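# Swap two rack shelves, keeping vials on their own shelves

## Task

Exchange the places of the two removable shelves in the wall rack. Each vial must finish upright on the same shelf it was on at the start. Both shelves must be slid all the way in. The result must hold by itself, with nothing kept in place only by the robot. At the end, open the grippers and move the arms away.

## Robot and tools

ROBOT. There are two arms, left_arm and right_arm, each with a two-finger gripper. A gripper's fingers point along its own +z axis and close along its own y axis. The reported end_effector_position is the spot between the finger pads when closed, under 1 cm behind the tips. Closing pushes the tips about 17 mm further along +z. Equal joint values on both arms give mirrored postures. The arms must never collide or press on each other.

FRAME. All poses in results use one scene frame. Its origin is on z = 0, under the midpoint of the two arm bases, which sit 0.70 m higher. +x points forward (the way the arms face), +z points up, and left_arm is on the +y side. Image left and right do not follow the arm names. A state line, left_arm: ... | right_arm: ..., gives each gripper's position in metres and its orientation as a wxyz quaternion. Printed positions can be off, more so at long reach.

THE 14-NUMBER ROW. Both execute_actions rows and the move target use one flat list of 14 numbers for both arms, each in [-1, 1]. The order is dx, dy, dz, rx, ry, rz, opening for left_arm, then the same seven for right_arm. Send all 14 even if one arm stays put.

The first six numbers per arm are an offset, not a pose. They are expressed in that gripper's own axes. They are measured from the gripper's pose in the most recent result that showed it. If no result in this scene has shown it yet, or for a second or later call in the same reply, they are measured from where the gripper is when the call starts. A value of 1.0 equals 0.6 m of translation or 180 degrees of rotation. rx, ry, rz form one rotation vector. All zeros does not mean hold still: it drives the gripper back to that reference pose. To keep an arm where it is, send the offset back to its wanted pose in the first call of a reply and zeros in later calls.

The seventh number, opening, is absolute: +1 is fully open (0.145 m) and -1 is closed. A full close needs at least about 0.5 s. To grip, keep commanding an opening clearly below grip_measured; a bigger gap squeezes harder, up to about 10 N per pad on objects up to about 11 cm wide. A fast close can squeeze much harder.

Each control step clips the commanded pose to within 70 mm and 16 degrees of the measured pose. If position and orientation conflict, position wins. When an action ends, the arm only carries on to its last clipped pose, so a far target may need more calls. Read the result pose and send the remainder.

TOOLS.
execute_actions: argument actions, a list with at most one item, plus optional pictures (boolean). An empty list only reports the current state. An item with rows (1 to 15 rows of 14 numbers) and steps (1 to 15, default 15) runs one row per step of 1/30 s. Every row is measured from the same reference pose, not from the row before. If there are fewer rows than steps, the last row repeats. An item with only steps (up to 300) is a wait, counted from the previous result, so thinking time counts toward it. A refused call sends nothing.
move: target is one 14-number row as above. speed is in m/s, from 0.002 to 0.5, default 0.25; rotation is capped at twice that in rad/s. Each gripper follows a straight path toward its target, and both paths finish together, lasting 0.5 to 10 s. Paths ignore obstacles and the other arm. Grippers can lag, drift, or spike well above speed, especially near full reach. Openings are sent at the start. A faster move, or a target set deeper past a contact, presses harder.
wait: seconds, 0 to 10; lets the simulation run with no new command.
zoom_image: camera (cam_high or cam_low) and region [x0, y0, x1, y1] in pixels of that 672x504 image, at most 504 by 504. It gives a closer look.
finished_scene: scene, the number of the current scene. Always reply with a tool call.

READING RESULTS. A move adds a move: line with its ending: done, off_target, moving, held or fault. If only one arm is named, the other arm is done. limits=paced means a sent pose was clipped. limits=held means a check blocked some steps, after which the arm may jump fast. The result also lists each gripper's distance from its target. HELD marks steps whose command was not fully sent. A pose unreachable line names an arm whose command the clearance check altered. A Hand target line shows where each gripper is currently being driven. grip_measured is the actual finger opening. Joint torques are noisy, offset readings of the drive output. MOTOR HOT appears at 85 °C. At 100 °C an OVER-TEMPERATURE FAULT stops the arm; avoid long heavy holds. A FAULT line can cut short a move, action or wait.

CAMERAS. cam_high and cam_low come with calibration (K, distortion, T_world_to_cam, pos_world). These are useful for mapping pixels to the scene frame, with small errors.

CAUTIONS. The simulation keeps running while you think. Something may briefly tug a held part or nudge loose items. Do not drop, slam, or shove hard. Do not tip vials or push anything out of the work area; that fails the task. Approach contacts slowly. Finish with both grippers open and clear of the rack.

Each tool is called after "Request:" as a command line: name --argument value for each argument, lists and objects as JSON in quotes; but a table of rows of numbers goes row by row, as --pt "numbers of a row", without its own name.

## Session

Request:
execute_actions --actions '[]'

Scene clock: 0.00 s of 9600.00 s.
left_arm: end_effector_position=(+0.2704, +0.1511, +0.4485) grip_measured=+1.00 end_effector_quat_wxyz=(+0.007, +0.710, +0.002, +0.704) | right_arm: end_effector_position=(+0.2700, -0.1559, +0.4504) grip_measured=+1.00 end_effector_quat_wxyz=(-0.003, +0.704, -0.009, +0.710)
Joint positions: left_arm=[-0.437  0.329 -0.283  1.812  0.185 -0.27  -0.342  0.145] | right_arm=[-0.442  0.327 -0.271  1.808  0.186 -0.292 -0.347  0.145]
Joint velocities: left_arm=[-0.187  0.055 -0.002 -0.012  0.007  0.022 -0.051 -0.   ] | right_arm=[-0.033  0.033 -0.017  0.017 -0.066 -0.037  0.037  0.   ]
Joint torques (N m, as the arm reports them, + toward a larger angle): no reading
Motor temperatures (°C, as the motors report them): left_arm=[29 30 30 30 31 31 30] | right_arm=[28 29 28 30 31 28 28]
Hand target (left_arm): +0.270, +0.151, +0.448; +0.007, +0.710, +0.002, +0.704
Hand target (right_arm): +0.270, -0.156, +0.450; -0.003, +0.704, -0.009, +0.710

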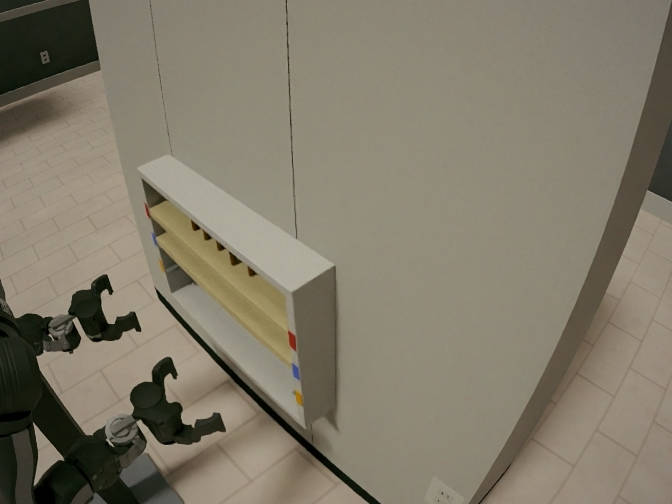

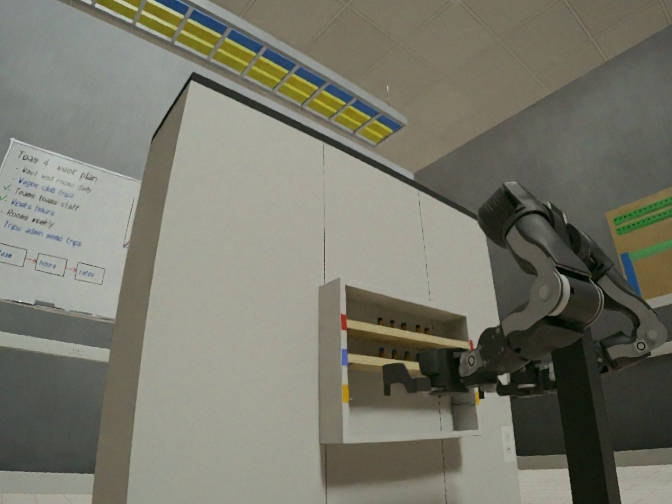

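Request:
zoom_image --camera "cam_high" --region '[120, 140, 360, 440]'

Request:
zoom_image --camera "cam_low" --region '[300, 260, 520, 460]'

Region (120, 140, 360, 440) of cam_high's 672x504 image, scaled by 1.680, with more detail than that image has; it fills the left 403 columns of this view, and the rest is white.

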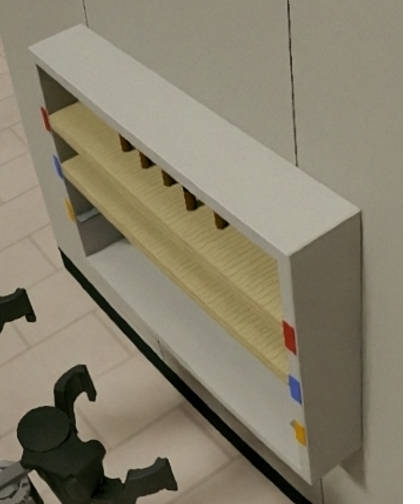

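Region (300, 260, 520, 460) of cam_low's 672x504 image, scaled by 2.291, with more detail than that image has; it fills the top 458 rows of this view, and the rest is white.

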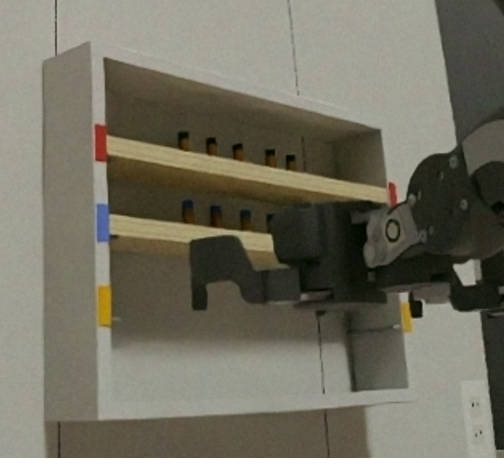

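Request:
zoom_image --camera "cam_high" --region '[130, 150, 230, 300]'

Request:
zoom_image --camera "cam_high" --region '[250, 250, 350, 440]'

Request:
zoom_image --camera "cam_low" --region '[310, 270, 410, 450]'

Request:
zoom_image --camera "cam_low" --region '[410, 300, 500, 450]'

Region (130, 150, 230, 300) of cam_high's 672x504 image, scaled by 3.360, with more detail than that image has.

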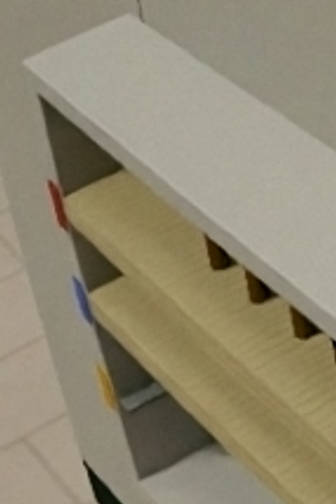

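Region (250, 250, 350, 440) of cam_high's 672x504 image, scaled by 2.653, with more detail than that image has; it fills the left 265 columns of this view, and the rest is white.

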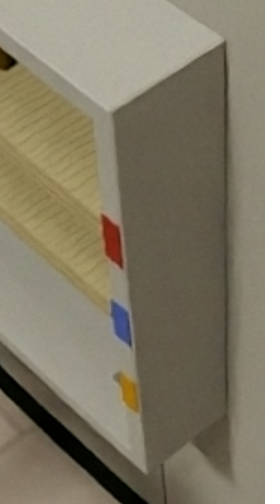

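Region (310, 270, 410, 450) of cam_low's 672x504 image, scaled by 2.800, with more detail than that image has.

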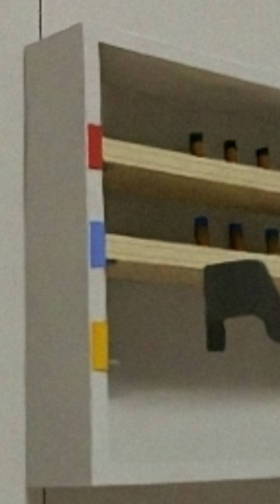

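Region (410, 300, 500, 450) of cam_low's 672x504 image, scaled by 3.360, with more detail than that image has; it fills the left 302 columns of this view, and the rest is white.

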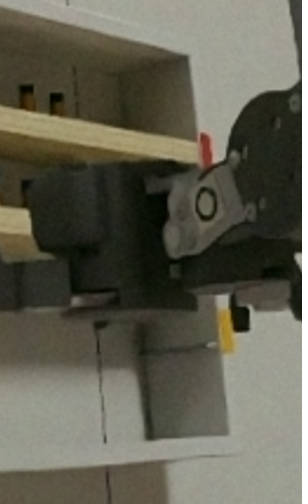

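Request:
zoom_image --camera "cam_high" --region '[40, 260, 240, 460]'

Request:
zoom_image --camera "cam_low" --region '[370, 320, 570, 420]'

Region (40, 260, 240, 460) of cam_high's 672x504 image, scaled by 2.520, with more detail than that image has.

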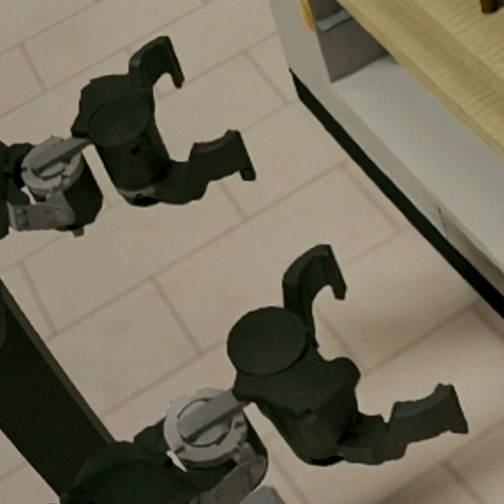

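Region (370, 320, 570, 420) of cam_low's 672x504 image, scaled by 2.520, with more detail than that image has.

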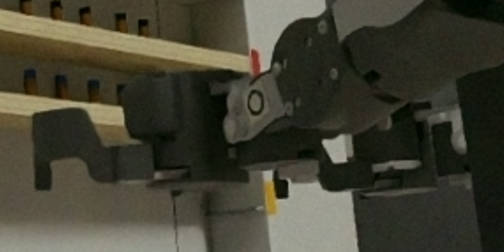

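Request:
move --target '[0,0,0,0,0,0.1,-0.4, 0,0,0,0,0,-0.1,-0.4]' --speed 0.2

Scene clock: 121.10 s of 9600.00 s.
left_arm: end_effector_position=(+0.2703, +0.1510, +0.4482) grip_measured=-0.40 end_effector_quat_wxyz=(-0.102, +0.702, -0.110, +0.696) | right_arm: end_effector_position=(+0.2700, -0.1546, +0.4503) grip_measured=-0.40 end_effector_quat_wxyz=(+0.105, +0.697, +0.103, +0.702)
Joint positions: left_arm=[-0.437  0.328 -0.284  1.812 -0.114 -0.153 -0.404  0.046] | right_arm=[-0.442  0.324 -0.271  1.808 -0.114 -0.175 -0.408  0.046]
Joint velocities: left_arm=[-0.055 -0.011  0.007 -0.002 -0.007  0.007  0.037 -0.   ] | right_arm=[-0.011  0.011 -0.007 -0.012 -0.037 -0.051 -0.037 -0.   ]
Joint torques (N m, as the arm reports them, + toward a larger angle): left_arm=[ 1.4  -0.14  1.11  3.53 -0.16 -0.41 -0.29] | right_arm=[ 0.19  0.91  1.1   5.    0.   -0.23 -0.22]
Motor temperatures (°C, as the motors report them): left_arm=[29 30 30 32 31 31 30] | right_arm=[28 29 28 31 31 28 28]
Hand target (left_arm): +0.270, +0.152, +0.448; -0.105, +0.702, -0.108, +0.696
Hand target (right_arm): +0.270, -0.156, +0.450; +0.107, +0.697, +0.102, +0.701
Off the commanded pose (left_arm): 0.000 m, 0 deg.
Off the commanded pose (right_arm): 0.001 m, 0 deg.
After step 90, 117.00 s passed at rest.
move: done

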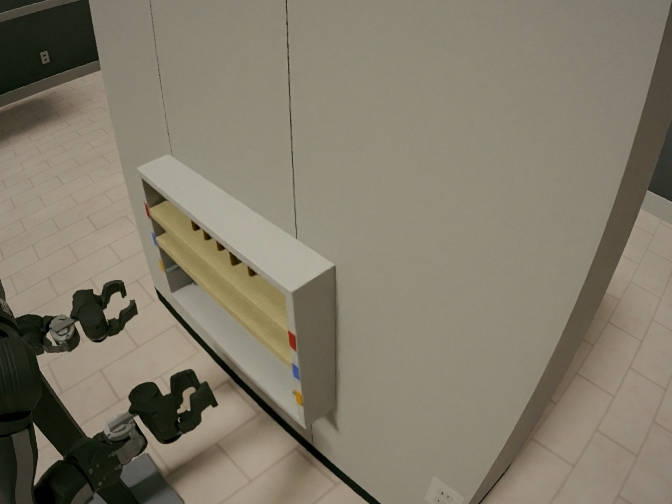

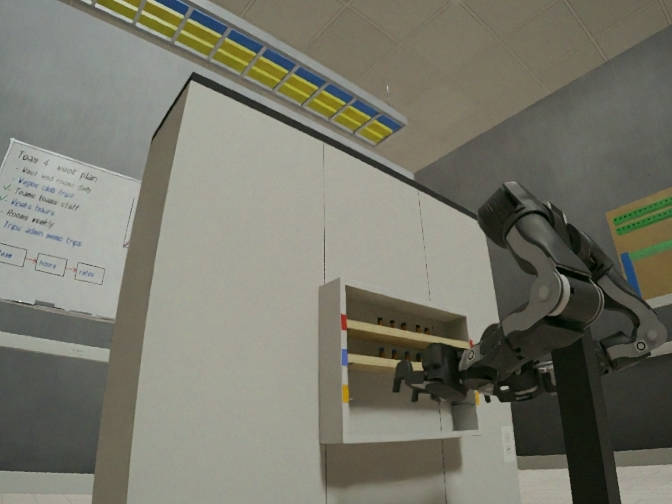

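Request:
move --target '[0,0,0,0,0,0.4,-0.4, 0,0,0,0,0,-0.4,-0.4]' --speed 0.3

Scene clock: 128.67 s of 9600.00 s.
left_arm: end_effector_position=(+0.2701, +0.1534, +0.4493) grip_measured=-0.40 end_effector_quat_wxyz=(+0.496, -0.508, +0.495, -0.502) | right_arm: end_effector_position=(+0.2706, -0.1537, +0.4502) grip_measured=-0.40 end_effector_quat_wxyz=(+0.494, +0.505, +0.494, +0.507)
Joint positions: left_arm=[-0.353  0.509 -0.484  1.807 -1.091  0.534 -0.379  0.046] | right_arm=[-0.359  0.504 -0.469  1.805 -1.094  0.51  -0.384  0.046]
Joint velocities: left_arm=[-0.077 -0.011  0.007  0.012  0.007 -0.007  0.007 -0.   ] | right_arm=[-0.011  0.011  0.002 -0.007 -0.007  0.037  0.007 -0.   ]
Joint torques (N m, as the arm reports them, + toward a larger angle): left_arm=[ 1.97  0.88  1.03  2.92 -0.32  0.01 -0.37] | right_arm=[ 0.8   1.85  0.87  4.11 -0.12  0.22 -0.3 ]
Motor temperatures (°C, as the motors report them): left_arm=[29 30 30 32 31 31 30] | right_arm=[28 29 28 31 31 28 28]
Hand target (left_arm): +0.270, +0.154, +0.448; +0.496, -0.508, +0.497, -0.499
Hand target (right_arm): +0.270, -0.154, +0.448; +0.493, +0.506, +0.496, +0.504
Off the commanded pose (left_arm): 0.003 m, 1 deg.
Off the commanded pose (right_arm): 0.001 m, 0 deg.
After step 90, 2.10 s passed at rest.
move: done

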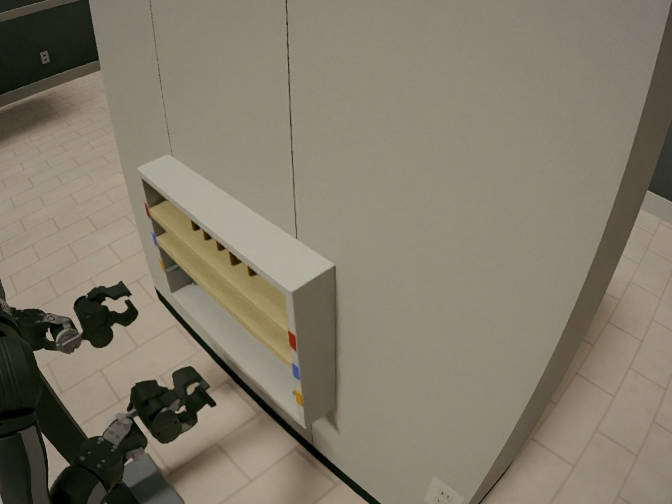

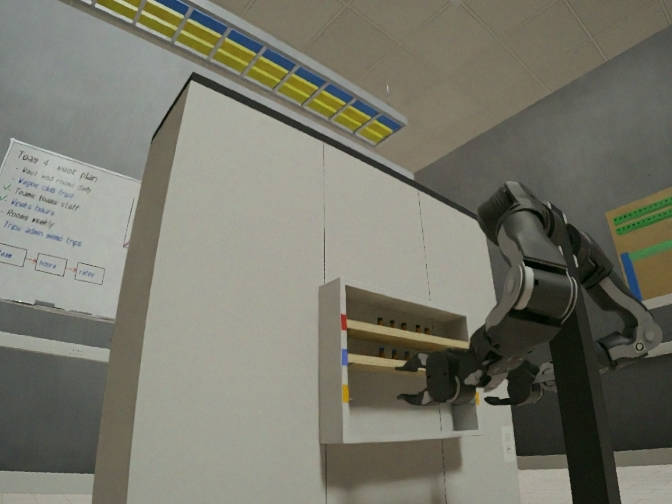

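Request:
move --target '[0.0223,-0.0995,0.14,0.0016,0.0022,0.006,-0.4, -0.052,0.098,0.139,0.0006,-0.0006,-0.0076,-0.4]' --speed 0.15

Request:
zoom_image --camera "cam_low" --region '[330, 290, 530, 420]'

Request:
zoom_image --camera "cam_high" --region '[90, 190, 310, 420]'

Scene clock: 154.93 s of 9600.00 s.
left_arm: end_effector_position=(+0.3530, +0.1386, +0.5108) grip_measured=-0.40 end_effector_quat_wxyz=(+0.498, -0.498, +0.499, -0.505) | right_arm: end_effector_position=(+0.3534, -0.1839, +0.5127) grip_measured=-0.40 end_effector_quat_wxyz=(+0.502, +0.497, +0.497, +0.505)
Joint positions: left_arm=[ 0.057  0.504 -0.548  1.821 -1.12   0.588  0.015  0.046] | right_arm=[-0.001  0.639 -0.433  1.815 -0.97   0.487 -0.07   0.046]
Joint velocities: left_arm=[ 0.055 -0.055  0.012  0.007 -0.007  0.037  0.022 -0.   ] | right_arm=[-0.011 -0.055 -0.007  0.002 -0.037 -0.037 -0.037  0.   ]
Joint torques (N m, as the arm reports them, + toward a larger angle): left_arm=[ 4.44  0.5   1.7   2.9  -0.29  0.02 -0.38] | right_arm=[ 2.85  2.9   1.88  3.87 -0.01  0.07 -0.3 ]
Motor temperatures (°C, as the motors report them): left_arm=[29 30 30 32 31 31 30] | right_arm=[28 29 28 31 31 28 29]
Hand target (left_arm): +0.353, +0.139, +0.509; +0.497, -0.500, +0.500, -0.502
Hand target (right_arm): +0.353, -0.183, +0.510; +0.498, +0.498, +0.501, +0.502
Off the commanded pose (left_arm): 0.004 m, 1 deg.
Off the commanded pose (right_arm): 0.005 m, 1 deg.
After step 90, 22.17 s passed at rest.
move: off_target (left_arm, right_arm)

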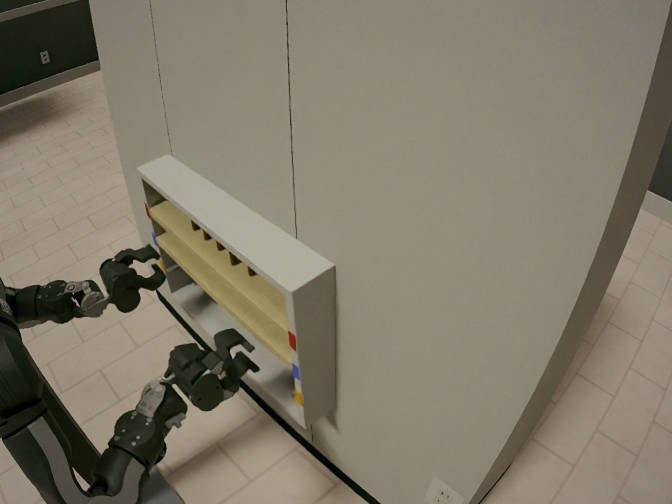

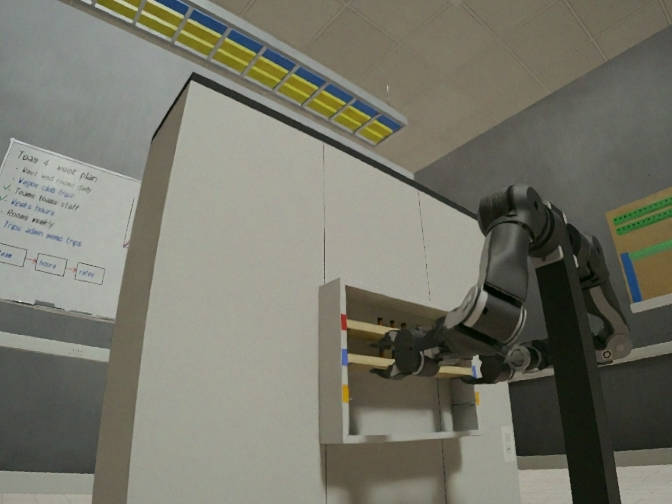

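Region (330, 290, 530, 420) of cam_low's 672x504 image, scaled by 2.520, with more detail than that image has; it fills the top 328 rows of this view, and the rest is white.

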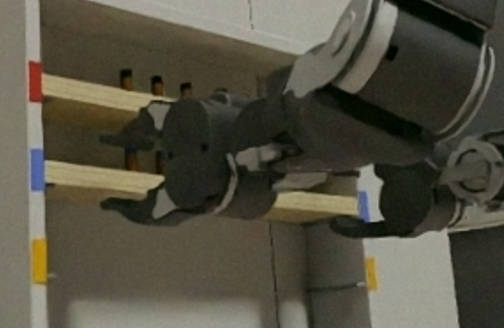

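Region (90, 190, 310, 420) of cam_high's 672x504 image, scaled by 2.191, with more detail than that image has; it fills the left 482 columns of this view, and the rest is white.

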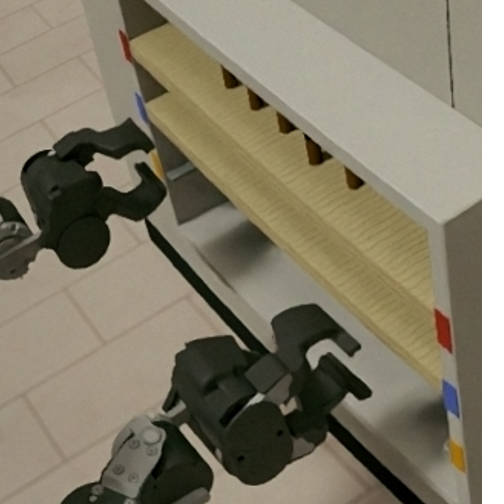

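Request:
move --target '[0,0.0013,0.055,-0.002,-0.0025,0.002,-0.4, 0,-0.0045,0.0545,0.004,-0.001,-0.001,-0.4]' --speed 0.08

Request:
zoom_image --camera "cam_low" --region '[330, 300, 510, 420]'

Request:
zoom_image --camera "cam_high" --region '[110, 190, 310, 410]'

Scene clock: 170.63 s of 9600.00 s.
left_arm: end_effector_position=(+0.3860, +0.1392, +0.5119) grip_measured=-0.40 end_effector_quat_wxyz=(+0.503, -0.500, +0.498, -0.500) | right_arm: end_effector_position=(+0.3862, -0.1847, +0.5132) grip_measured=-0.40 end_effector_quat_wxyz=(+0.503, +0.498, +0.496, +0.502)
Joint positions: left_arm=[ 0.196  0.452 -0.559  1.679 -1.106  0.553  0.034  0.046] | right_arm=[ 0.155  0.591 -0.471  1.673 -0.962  0.45  -0.042  0.046]
Joint velocities: left_arm=[-0.011 -0.055  0.012  0.002 -0.022  0.022 -0.037  0.   ] | right_arm=[-0.011 -0.033 -0.002  0.002  0.022  0.037 -0.022 -0.   ]
Joint torques (N m, as the arm reports them, + toward a larger angle): left_arm=[ 5.55  0.39  1.47  3.01 -0.23 -0.12 -0.39] | right_arm=[ 3.93  2.47  1.93  3.9   0.    0.06 -0.3 ]
Motor temperatures (°C, as the motors report them): left_arm=[30 30 31 32 31 31 30] | right_arm=[28 29 28 31 31 28 29]
Hand target (left_arm): +0.386, +0.138, +0.510; +0.500, -0.500, +0.500, -0.500
Hand target (right_arm): +0.386, -0.184, +0.511; +0.500, +0.500, +0.500, +0.501
Off the commanded pose (left_arm): 0.002 m, 0 deg.
Off the commanded pose (right_arm): 0.003 m, 1 deg.
After step 90, 12.00 s passed at rest.
move: done

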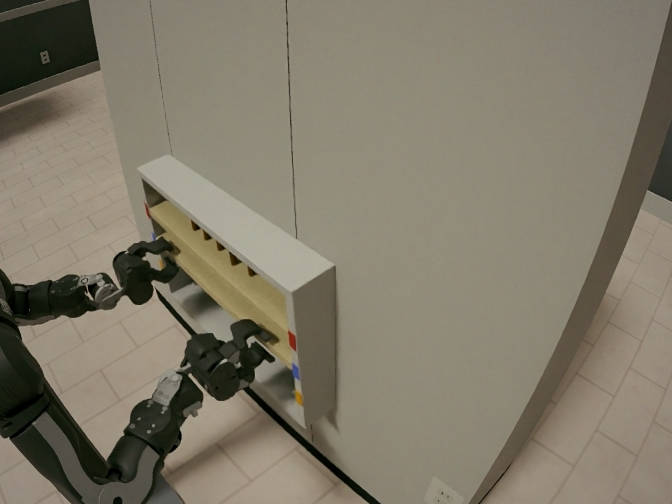

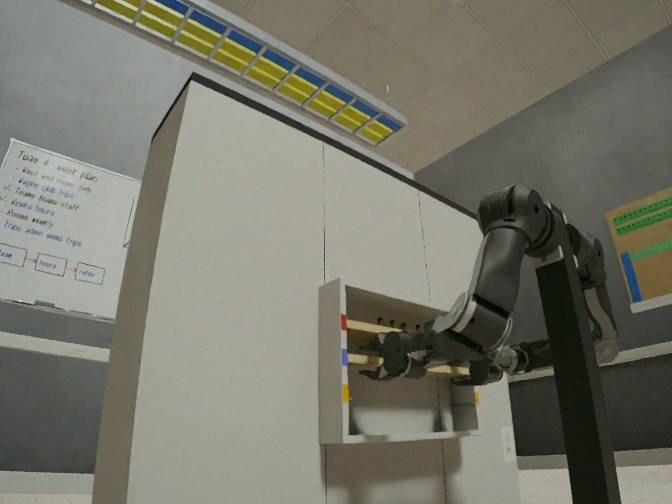

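Region (330, 300, 510, 420) of cam_low's 672x504 image, scaled by 2.800, with more detail than that image has.

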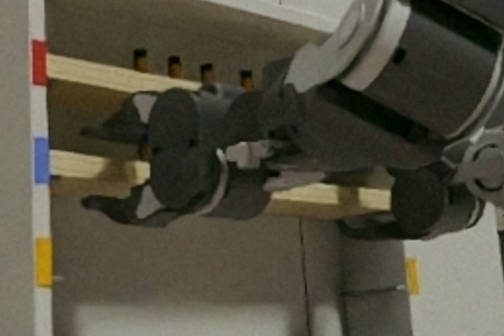

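Region (110, 190, 310, 410) of cam_high's 672x504 image, scaled by 2.291, with more detail than that image has; it fills the left 458 columns of this view, and the rest is white.

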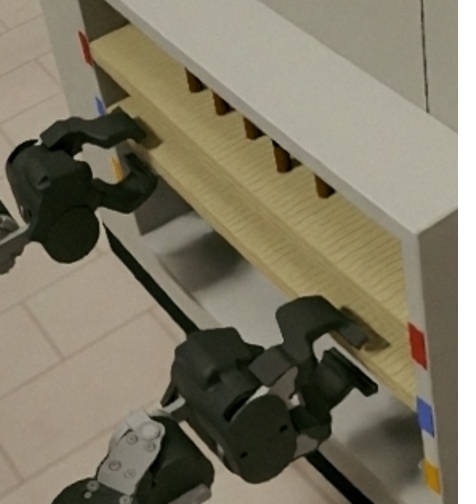

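Request:
zoom_image --camera "cam_high" --region '[210, 300, 310, 400]'

Request:
zoom_image --camera "cam_low" --region '[430, 340, 510, 420]'

Region (210, 300, 310, 400) of cam_high's 672x504 image, scaled by 5.040, with more detail than that image has.

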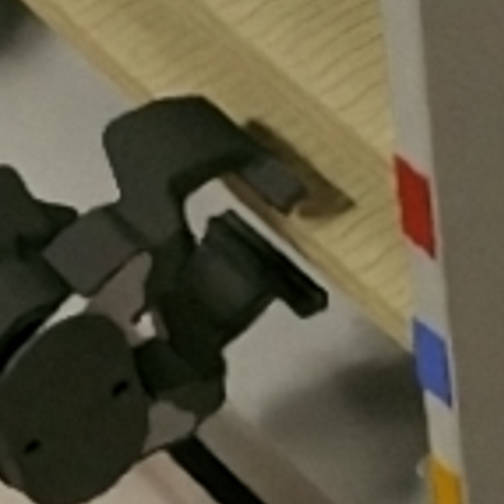

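Region (430, 340, 510, 420) of cam_low's 672x504 image, scaled by 6.300, with more detail than that image has.

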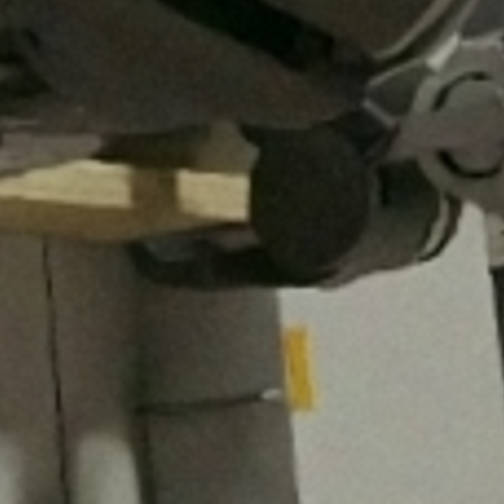

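Request:
move --target '[0,0.002,0.07,-0.0016,0.0016,0,-0.4, 0,-0.004,0.07,0.0035,0.001,0,-0.4]' --speed 0.04

Request:
zoom_image --camera "cam_low" --region '[330, 300, 510, 420]'

Request:
zoom_image --camera "cam_high" --region '[110, 190, 310, 410]'

Scene clock: 203.60 s of 9600.00 s.
left_arm: end_effector_position=(+0.4274, +0.1390, +0.5100) grip_measured=-0.40 end_effector_quat_wxyz=(+0.499, -0.501, +0.502, -0.498) | right_arm: end_effector_position=(+0.4279, -0.1859, +0.5130) grip_measured=-0.40 end_effector_quat_wxyz=(+0.502, +0.500, +0.497, +0.501)
Joint positions: left_arm=[ 0.357  0.379 -0.559  1.466 -1.084  0.469  0.029  0.046] | right_arm=[ 0.337  0.515 -0.501  1.46  -0.957  0.373 -0.035  0.046]
Joint velocities: left_arm=[-0.099  0.055 -0.002 -0.012  0.022  0.037 -0.007  0.   ] | right_arm=[ 0.055  0.033  0.007 -0.002 -0.037 -0.007  0.051  0.   ]
Joint torques (N m, as the arm reports them, + toward a larger angle): left_arm=[ 7.33 -0.06  2.44  2.92 -0.15 -0.14 -0.7 ] | right_arm=[ 5.53  2.01  2.    3.85  0.02  0.07 -0.34]
Motor temperatures (°C, as the motors report them): left_arm=[30 30 31 32 31 31 30] | right_arm=[28 29 28 31 31 28 29]
Hand target (left_arm): +0.428, +0.139, +0.512; +0.500, -0.499, +0.500, -0.501
Hand target (right_arm): +0.428, -0.185, +0.511; +0.499, +0.500, +0.500, +0.501
Off the commanded pose (left_arm): 0.001 m, 0 deg.
Off the commanded pose (right_arm): 0.002 m, 0 deg.
After step 90, 28.67 s passed at rest.
move: done

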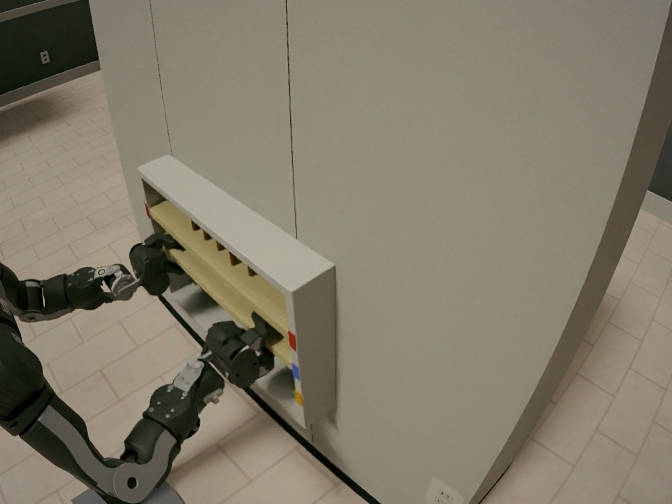

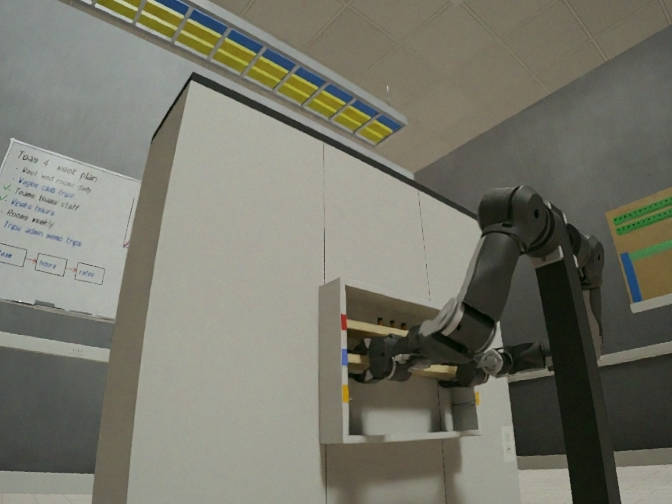

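Region (330, 300, 510, 420) of cam_low's 672x504 image, scaled by 2.800, with more detail than that image has.

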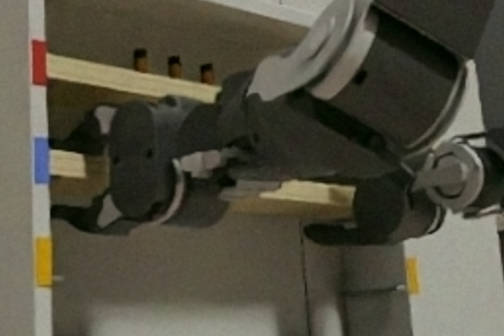

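Region (110, 190, 310, 410) of cam_high's 672x504 image, scaled by 2.291, with more detail than that image has; it fills the left 458 columns of this view, and the rest is white.

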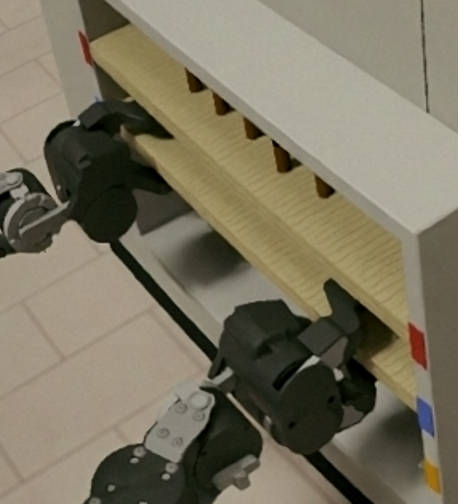

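Request:
zoom_image --camera "cam_low" --region '[336, 310, 416, 400]'

Request:
zoom_image --camera "cam_high" --region '[125, 205, 215, 300]'

Region (336, 310, 416, 400) of cam_low's 672x504 image, scaled by 5.600, with more detail than that image has.

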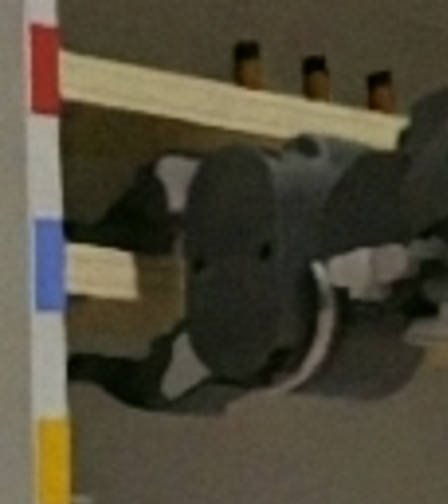

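Region (125, 205, 215, 300) of cam_high's 672x504 image, scaled by 5.305, with more detail than that image has; it fills the left 477 columns of this view, and the rest is white.

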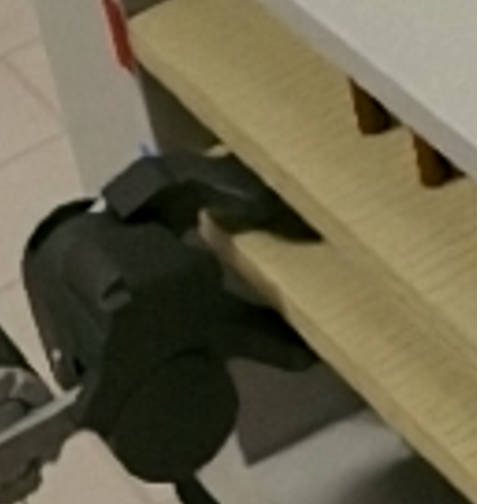

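Request:
move --target '[0,0,0.014,0,0,0,-0.55, 0,-0.003,0.013,0,0,0,-0.55]' --speed 0.02

Request:
zoom_image --camera "cam_low" --region '[336, 310, 496, 410]'

Scene clock: 218.23 s of 9600.00 s.
left_arm: end_effector_position=(+0.4349, +0.1391, +0.5080) grip_measured=-0.55 end_effector_quat_wxyz=(+0.498, -0.503, +0.504, -0.495) | right_arm: end_effector_position=(+0.4353, -0.1867, +0.5104) grip_measured=-0.55 end_effector_quat_wxyz=(+0.501, +0.502, +0.497, +0.499)
Joint positions: left_arm=[ 0.385  0.363 -0.559  1.421 -1.083  0.454  0.029  0.034] | right_arm=[ 0.365  0.495 -0.501  1.411 -0.959  0.356 -0.036  0.034]
Joint velocities: left_arm=[ 0.099 -0.077 -0.002  0.007 -0.037  0.081 -0.066 -0.   ] | right_arm=[-0.033 -0.011 -0.007 -0.002  0.037 -0.037 -0.007 -0.   ]
Joint torques (N m, as the arm reports them, + toward a larger angle): left_arm=[ 7.71 -0.13  2.23  2.84 -0.16 -0.13 -0.72] | right_arm=[ 5.9   1.83  2.42  3.79 -0.06  0.06 -0.6 ]
Motor temperatures (°C, as the motors report them): left_arm=[30 30 31 32 31 31 30] | right_arm=[28 29 28 31 31 28 29]
Hand target (left_arm): +0.436, +0.139, +0.510; +0.500, -0.501, +0.502, -0.498
Hand target (right_arm): +0.436, -0.186, +0.511; +0.502, +0.500, +0.497, +0.501
Off the commanded pose (left_arm): 0.002 m, 0 deg.
Off the commanded pose (right_arm): 0.001 m, 0 deg.
After step 90, 10.93 s passed at rest.
move: done

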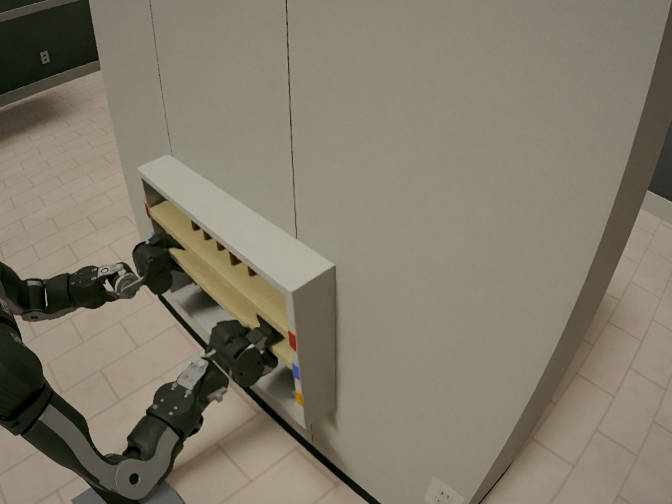

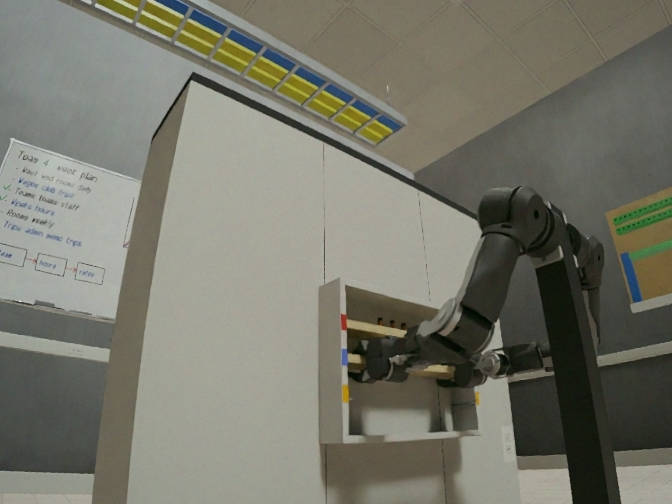

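Region (336, 310, 496, 410) of cam_low's 672x504 image, scaled by 3.150, with more detail than that image has; it fills the top 315 rows of this view, and the rest is white.

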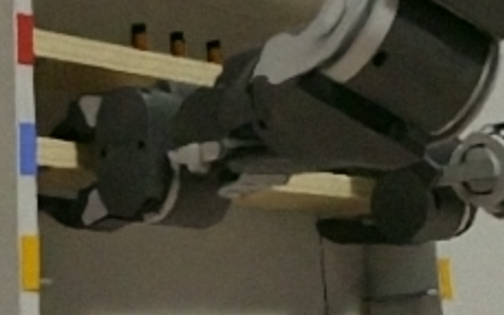

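Request:
execute_actions --actions '[{"rows": [[0,-0.002,0,0.002,0,0,-0.57,0,0.001,0,0,0.001,0,-0.57],[0,-0.003,0,0.003,0,0,-0.59,0,0.001,0,0,0.002,0,-0.59],[0,-0.004,0,0.004,0,-0.001,-0.61,0,0.001,0,0,0.002,-0.001,-0.61],[0,-0.005,0,0.0045,0,-0.001,-0.63,0,0.001,0,0,0.002,-0.001,-0.63],[0,-0.005,0,0.0045,0,-0.001,-0.64,0,0.001,0,0,0.002,-0.001,-0.64],[0,-0.005,0,0.0045,0,-0.001,-0.65,0,0.001,0,0,0.002,-0.001,-0.65],[0,-0.005,0,0.0045,0,-0.001,-0.66,0,0.001,0,0,0.002,-0.001,-0.66],[0,-0.005,0,0.0045,0,-0.001,-0.67,0,0.001,0,0,0.002,-0.001,-0.67],[0,-0.005,0,0.0045,0,-0.001,-0.68,0,0.001,0,0,0.002,-0.001,-0.68],[0,-0.005,0,0.0045,0,-0.001,-0.69,0,0.001,0,0,0.002,-0.001,-0.69],[0,-0.005,0,0.0045,0,-0.001,-0.70,0,0.001,0,0,0.002,-0.001,-0.70]], "steps": 15}]'

Request:
zoom_image --camera "cam_low" --region '[336, 310, 496, 410]'

Scene clock: 236.83 s of 9600.00 s.
left_arm: end_effector_position=(+0.4350, +0.1388, +0.5115) grip_measured=-0.70 end_effector_quat_wxyz=(+0.502, -0.498, +0.499, -0.500) | right_arm: end_effector_position=(+0.4353, -0.1874, +0.5114) grip_measured=-0.70 end_effector_quat_wxyz=(+0.502, +0.500, +0.498, +0.500)
Joint positions: left_arm=[ 0.386  0.363 -0.559  1.422 -1.083  0.454  0.013  0.023] | right_arm=[ 0.366  0.499 -0.501  1.412 -0.959  0.352 -0.039  0.023]
Joint velocities: left_arm=[-0.011  0.077  0.002 -0.012 -0.066 -0.037  0.051  0.   ] | right_arm=[-0.121 -0.055  0.002 -0.027 -0.007  0.007 -0.007 -0.   ]
Joint torques (N m, as the arm reports them, + toward a larger angle): left_arm=[ 6.72  0.15  2.29  3.55 -0.11 -0.04 -0.41] | right_arm=[ 5.42  2.54  2.43  4.61  0.03  0.08 -0.35]
Motor temperatures (°C, as the motors report them): left_arm=[30 30 31 32 31 31 30] | right_arm=[29 29 28 31 31 28 29]
Hand target (left_arm): +0.435, +0.139, +0.511; +0.501, -0.500, +0.499, -0.500
Hand target (right_arm): +0.435, -0.187, +0.511; +0.500, +0.500, +0.500, +0.500
Off the commanded pose (left_arm): 0.001 m, 0 deg.
Off the commanded pose (right_arm): 0.001 m, 0 deg.
Steps of this call (steps 1 to 90: nothing new was sent; then 15.10 s passed at rest; steps 91 to 105: all 15 steps of this action). Readings (end_effector_position):
91: left_arm (+0.4349, +0.1391, +0.5080) | right_arm (+0.4353, -0.1868, +0.5104)
92: left_arm (+0.4349, +0.1391, +0.5082) | right_arm (+0.4353, -0.1867, +0.5104)
94: left_arm (+0.4349, +0.1390, +0.5092) | right_arm (+0.4352, -0.1875, +0.5104)
98: left_arm (+0.4349, +0.1389, +0.5105) | right_arm (+0.4352, -0.1875, +0.5105)
105: the state above

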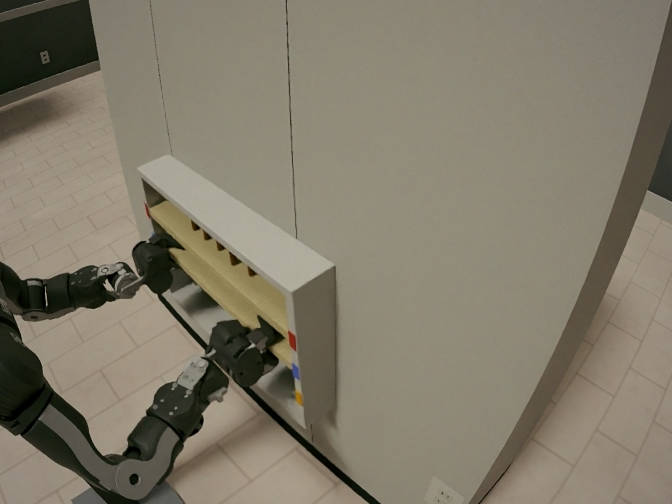

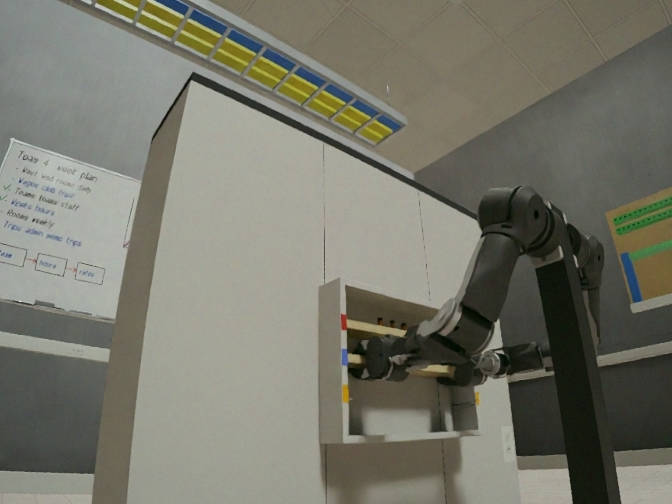

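Region (336, 310, 496, 410) of cam_low's 672x504 image, scaled by 3.150, with more detail than that image has; it fills the top 315 rows of this view, and the rest is white.

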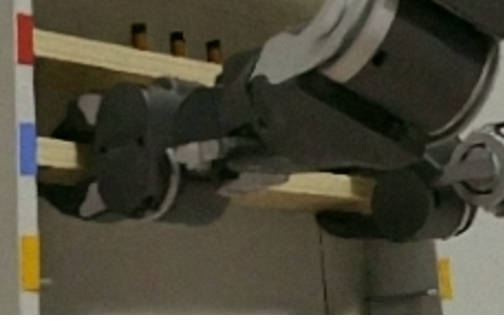

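Request:
execute_actions --actions '[{"rows": [[0,-0.001,0,0,0,0,-0.70,0,0.001,0,0,0,0,-0.70],[0,-0.002,0,0,0,0,-0.70,0,0.002,0,0,0,0,-0.70],[0,-0.003,0,0,0,0,-0.71,0,0.003,0,0,0,0,-0.71],[0,-0.004,0,-0.001,0,0,-0.72,0,0.004,0,0.001,0,0,-0.72],[0,-0.004,0,-0.001,0,0,-0.73,0,0.004,0,0.001,0,0,-0.73],[0,-0.004,0,-0.001,0,0,-0.74,0,0.004,0,0.001,0,0,-0.74],[0,-0.004,0,-0.001,0,0,-0.75,0,0.004,0,0.001,0,0,-0.75],[0,-0.004,0,-0.001,0,0,-0.76,0,0.004,0,0.001,0,0,-0.76],[0,-0.004,0,-0.001,0,0,-0.77,0,0.004,0,0.001,0,0,-0.77],[0,-0.004,0,-0.001,0,0,-0.78,0,0.004,0,0.001,0,0,-0.78],[0,-0.004,0,-0.001,0,0,-0.79,0,0.004,0,0.001,0,0,-0.79],[0,-0.004,0,-0.001,0,0,-0.80,0,0.004,0,0.001,0,0,-0.80],[0,-0.004,0,-0.001,0,0,-0.82,0,0.004,0,0.001,0,0,-0.82]], "steps": 15}]' --pictures false

Scene clock: 250.80 s of 9600.00 s.
left_arm: end_effector_position=(+0.4347, +0.1385, +0.5132) grip_measured=-0.76 end_effector_quat_wxyz=(+0.500, -0.500, +0.498, -0.502) | right_arm: end_effector_position=(+0.4351, -0.1868, +0.5133) grip_measured=-0.76 end_effector_quat_wxyz=(+0.499, +0.502, +0.496, +0.502)
Joint positions: left_arm=[ 0.387  0.366 -0.559  1.432 -1.077  0.457  0.021  0.018] | right_arm=[ 0.366  0.503 -0.501  1.422 -0.95   0.355 -0.032  0.018]
Joint velocities: left_arm=[-0.121  0.011  0.002 -0.002  0.007  0.022  0.007 -0.   ] | right_arm=[ 0.121 -0.033  0.007  0.002  0.066  0.037 -0.037 -0.   ]
Joint torques (N m, as the arm reports them, + toward a larger angle): left_arm=[ 7.57  0.76  1.62  3.74 -0.38  0.02 -0.28] | right_arm=[ 6.05  2.88  2.15  4.83 -0.15  0.27 -0.29]
Motor temperatures (°C, as the motors report them): left_arm=[30 30 31 32 31 31 30] | right_arm=[29 29 28 31 31 28 29]
Hand target (left_arm): +0.435, +0.139, +0.514; +0.502, -0.499, +0.500, -0.499
Hand target (right_arm): +0.435, -0.187, +0.514; +0.501, +0.501, +0.499, +0.499
Off the commanded pose (left_arm): 0.001 m, 0 deg.
Off the commanded pose (right_arm): 0.001 m, 0 deg.
Steps of this call (steps 1 to 90: nothing new was sent; then 10.47 s passed at rest; steps 91 to 105: all 15 steps of this action). Readings (end_effector_position):
91: left_arm (+0.4350, +0.1388, +0.5115) | right_arm (+0.4353, -0.1873, +0.5115)
92: left_arm (+0.4350, +0.1389, +0.5118) | right_arm (+0.4353, -0.1874, +0.5118)
94: left_arm (+0.4347, +0.1387, +0.5129) | right_arm (+0.4351, -0.1870, +0.5129)
98: left_arm (+0.4347, +0.1385, +0.5133) | right_arm (+0.4350, -0.1868, +0.5133)
105: the state above

Request:
move --target '[0,-0.006,0,0,0,0,-1, 0,0.006,0,0,0,0,-1]' --speed 0.01

Request:
zoom_image --camera "cam_low" --region '[336, 310, 496, 410]'

Scene clock: 283.17 s of 9600.00 s.
left_arm: end_effector_position=(+0.4343, +0.1385, +0.5136) grip_measured=-0.76 end_effector_quat_wxyz=(+0.497, -0.503, +0.499, -0.501) | right_arm: end_effector_position=(+0.4347, -0.1867, +0.5136) grip_measured=-0.76 end_effector_quat_wxyz=(+0.496, +0.505, +0.497, +0.502)
Joint positions: left_arm=[ 0.387  0.369 -0.559  1.44  -1.071  0.459  0.032  0.018] | right_arm=[ 0.366  0.507 -0.501  1.43  -0.942  0.357 -0.021  0.018]
Joint velocities: left_arm=[ 0.033 -0.011 -0.007  0.007  0.007  0.022  0.022  0.   ] | right_arm=[ 0.011 -0.055  0.002 -0.012  0.051 -0.066  0.051  0.   ]
Joint torques (N m, as the arm reports them, + toward a larger angle): left_arm=[ 7.83  0.67  1.85  4.51 -0.4   0.05 -0.42] | right_arm=[ 6.2   2.76  2.56  5.67 -0.17  0.27 -0.4 ]
Motor temperatures (°C, as the motors report them): left_arm=[30 30 31 32 31 31 30] | right_arm=[29 29 28 31 31 28 29]
Hand target (left_arm): +0.435, +0.138, +0.517; +0.500, -0.500, +0.498, -0.502
Hand target (right_arm): +0.435, -0.187, +0.517; +0.499, +0.502, +0.496, +0.502
Off the commanded pose (left_arm): 0.003 m, 1 deg.
Off the commanded pose (right_arm): 0.003 m, 1 deg.
After step 90, 28.67 s passed at rest.
move: done

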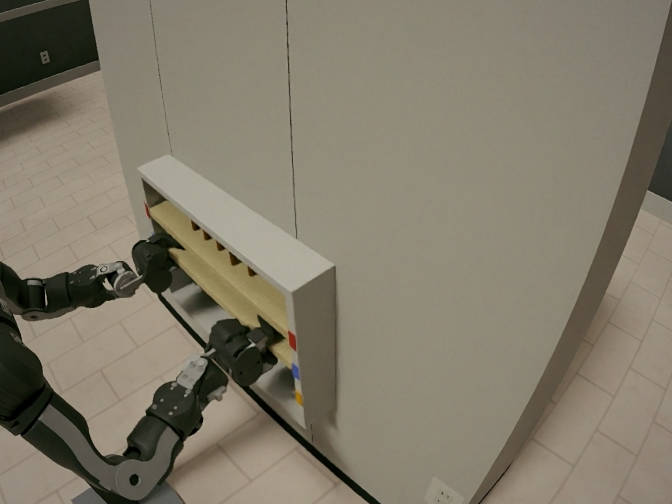

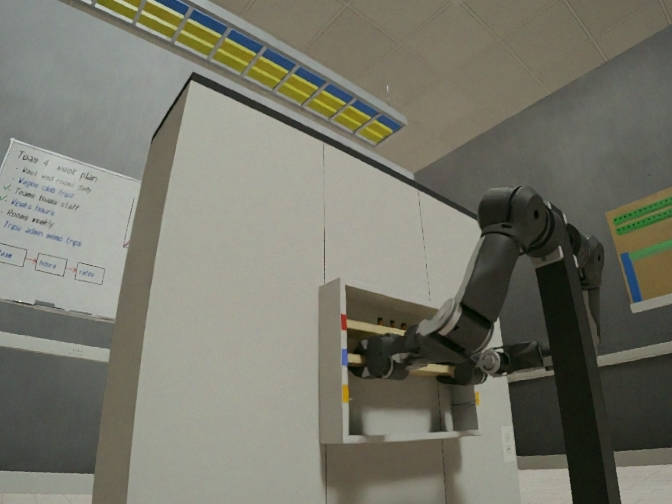

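Region (336, 310, 496, 410) of cam_low's 672x504 image, scaled by 3.150, with more detail than that image has; it fills the top 315 rows of this view, and the rest is white.

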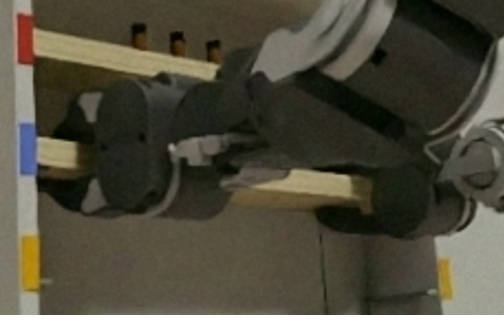

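Request:
move --target '[0,-0.013,0.0007,0.007,0,0.0013,-1, 0,0.013,0.0007,-0.007,0,-0.0016,-1]' --speed 0.01

Request:
zoom_image --camera "cam_low" --region '[336, 310, 496, 410]'

Scene clock: 299.10 s of 9600.00 s.
left_arm: end_effector_position=(+0.4340, +0.1386, +0.5141) grip_measured=-0.76 end_effector_quat_wxyz=(+0.496, -0.504, +0.499, -0.501) | right_arm: end_effector_position=(+0.4345, -0.1867, +0.5141) grip_measured=-0.76 end_effector_quat_wxyz=(+0.495, +0.506, +0.497, +0.502)
Joint positions: left_arm=[ 0.387  0.371 -0.559  1.445 -1.068  0.461  0.037  0.018] | right_arm=[ 0.366  0.508 -0.501  1.435 -0.94   0.359 -0.016  0.018]
Joint velocities: left_arm=[-0.011 -0.011  0.007  0.012 -0.007 -0.022 -0.037  0.   ] | right_arm=[-0.011  0.011  0.007 -0.002  0.037  0.007 -0.066 -0.   ]
Joint torques (N m, as the arm reports them, + toward a larger angle): left_arm=[ 8.27  0.67  2.21  5.2  -0.49  0.03 -0.75] | right_arm=[ 6.61  2.85  3.1   6.29 -0.24  0.24 -0.65]
Motor temperatures (°C, as the motors report them): left_arm=[31 30 31 32 31 31 30] | right_arm=[29 29 28 32 31 28 29]
Hand target (left_arm): +0.435, +0.138, +0.521; +0.503, -0.497, +0.494, -0.506
Hand target (right_arm): +0.435, -0.187, +0.521; +0.502, +0.498, +0.493, +0.506
Off the commanded pose (left_arm): 0.007 m, 1 deg.
Off the commanded pose (right_arm): 0.007 m, 1 deg.
After step 90, 11.60 s passed at rest.
move: off_target (left_arm, right_arm)

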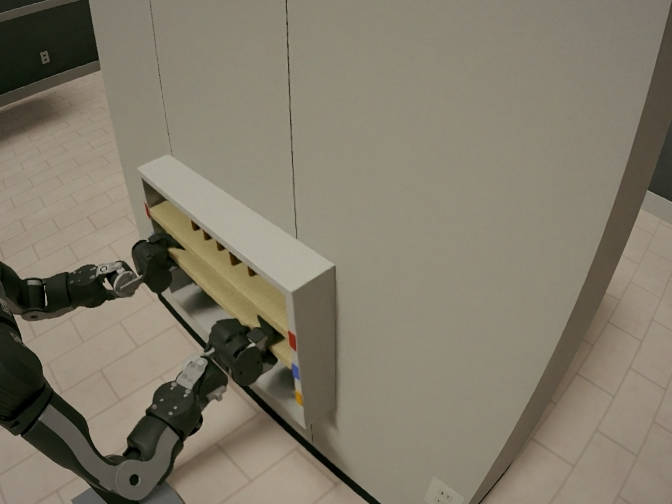

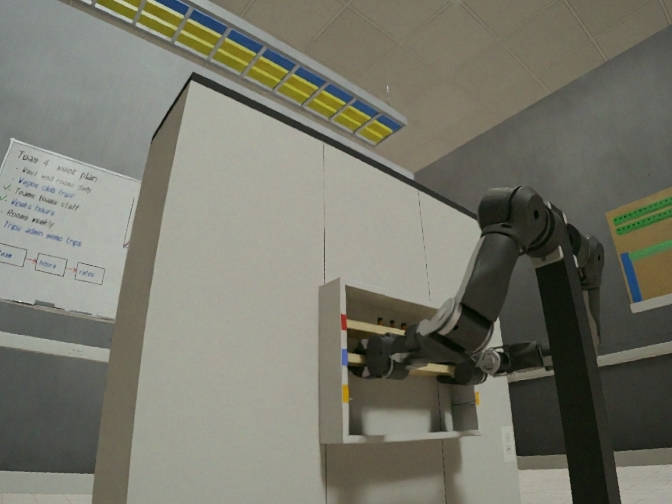

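Region (336, 310, 496, 410) of cam_low's 672x504 image, scaled by 3.150, with more detail than that image has; it fills the top 315 rows of this view, and the rest is white.

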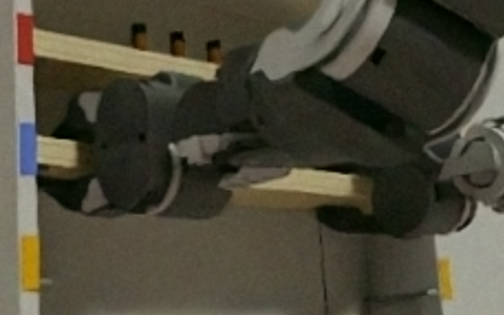

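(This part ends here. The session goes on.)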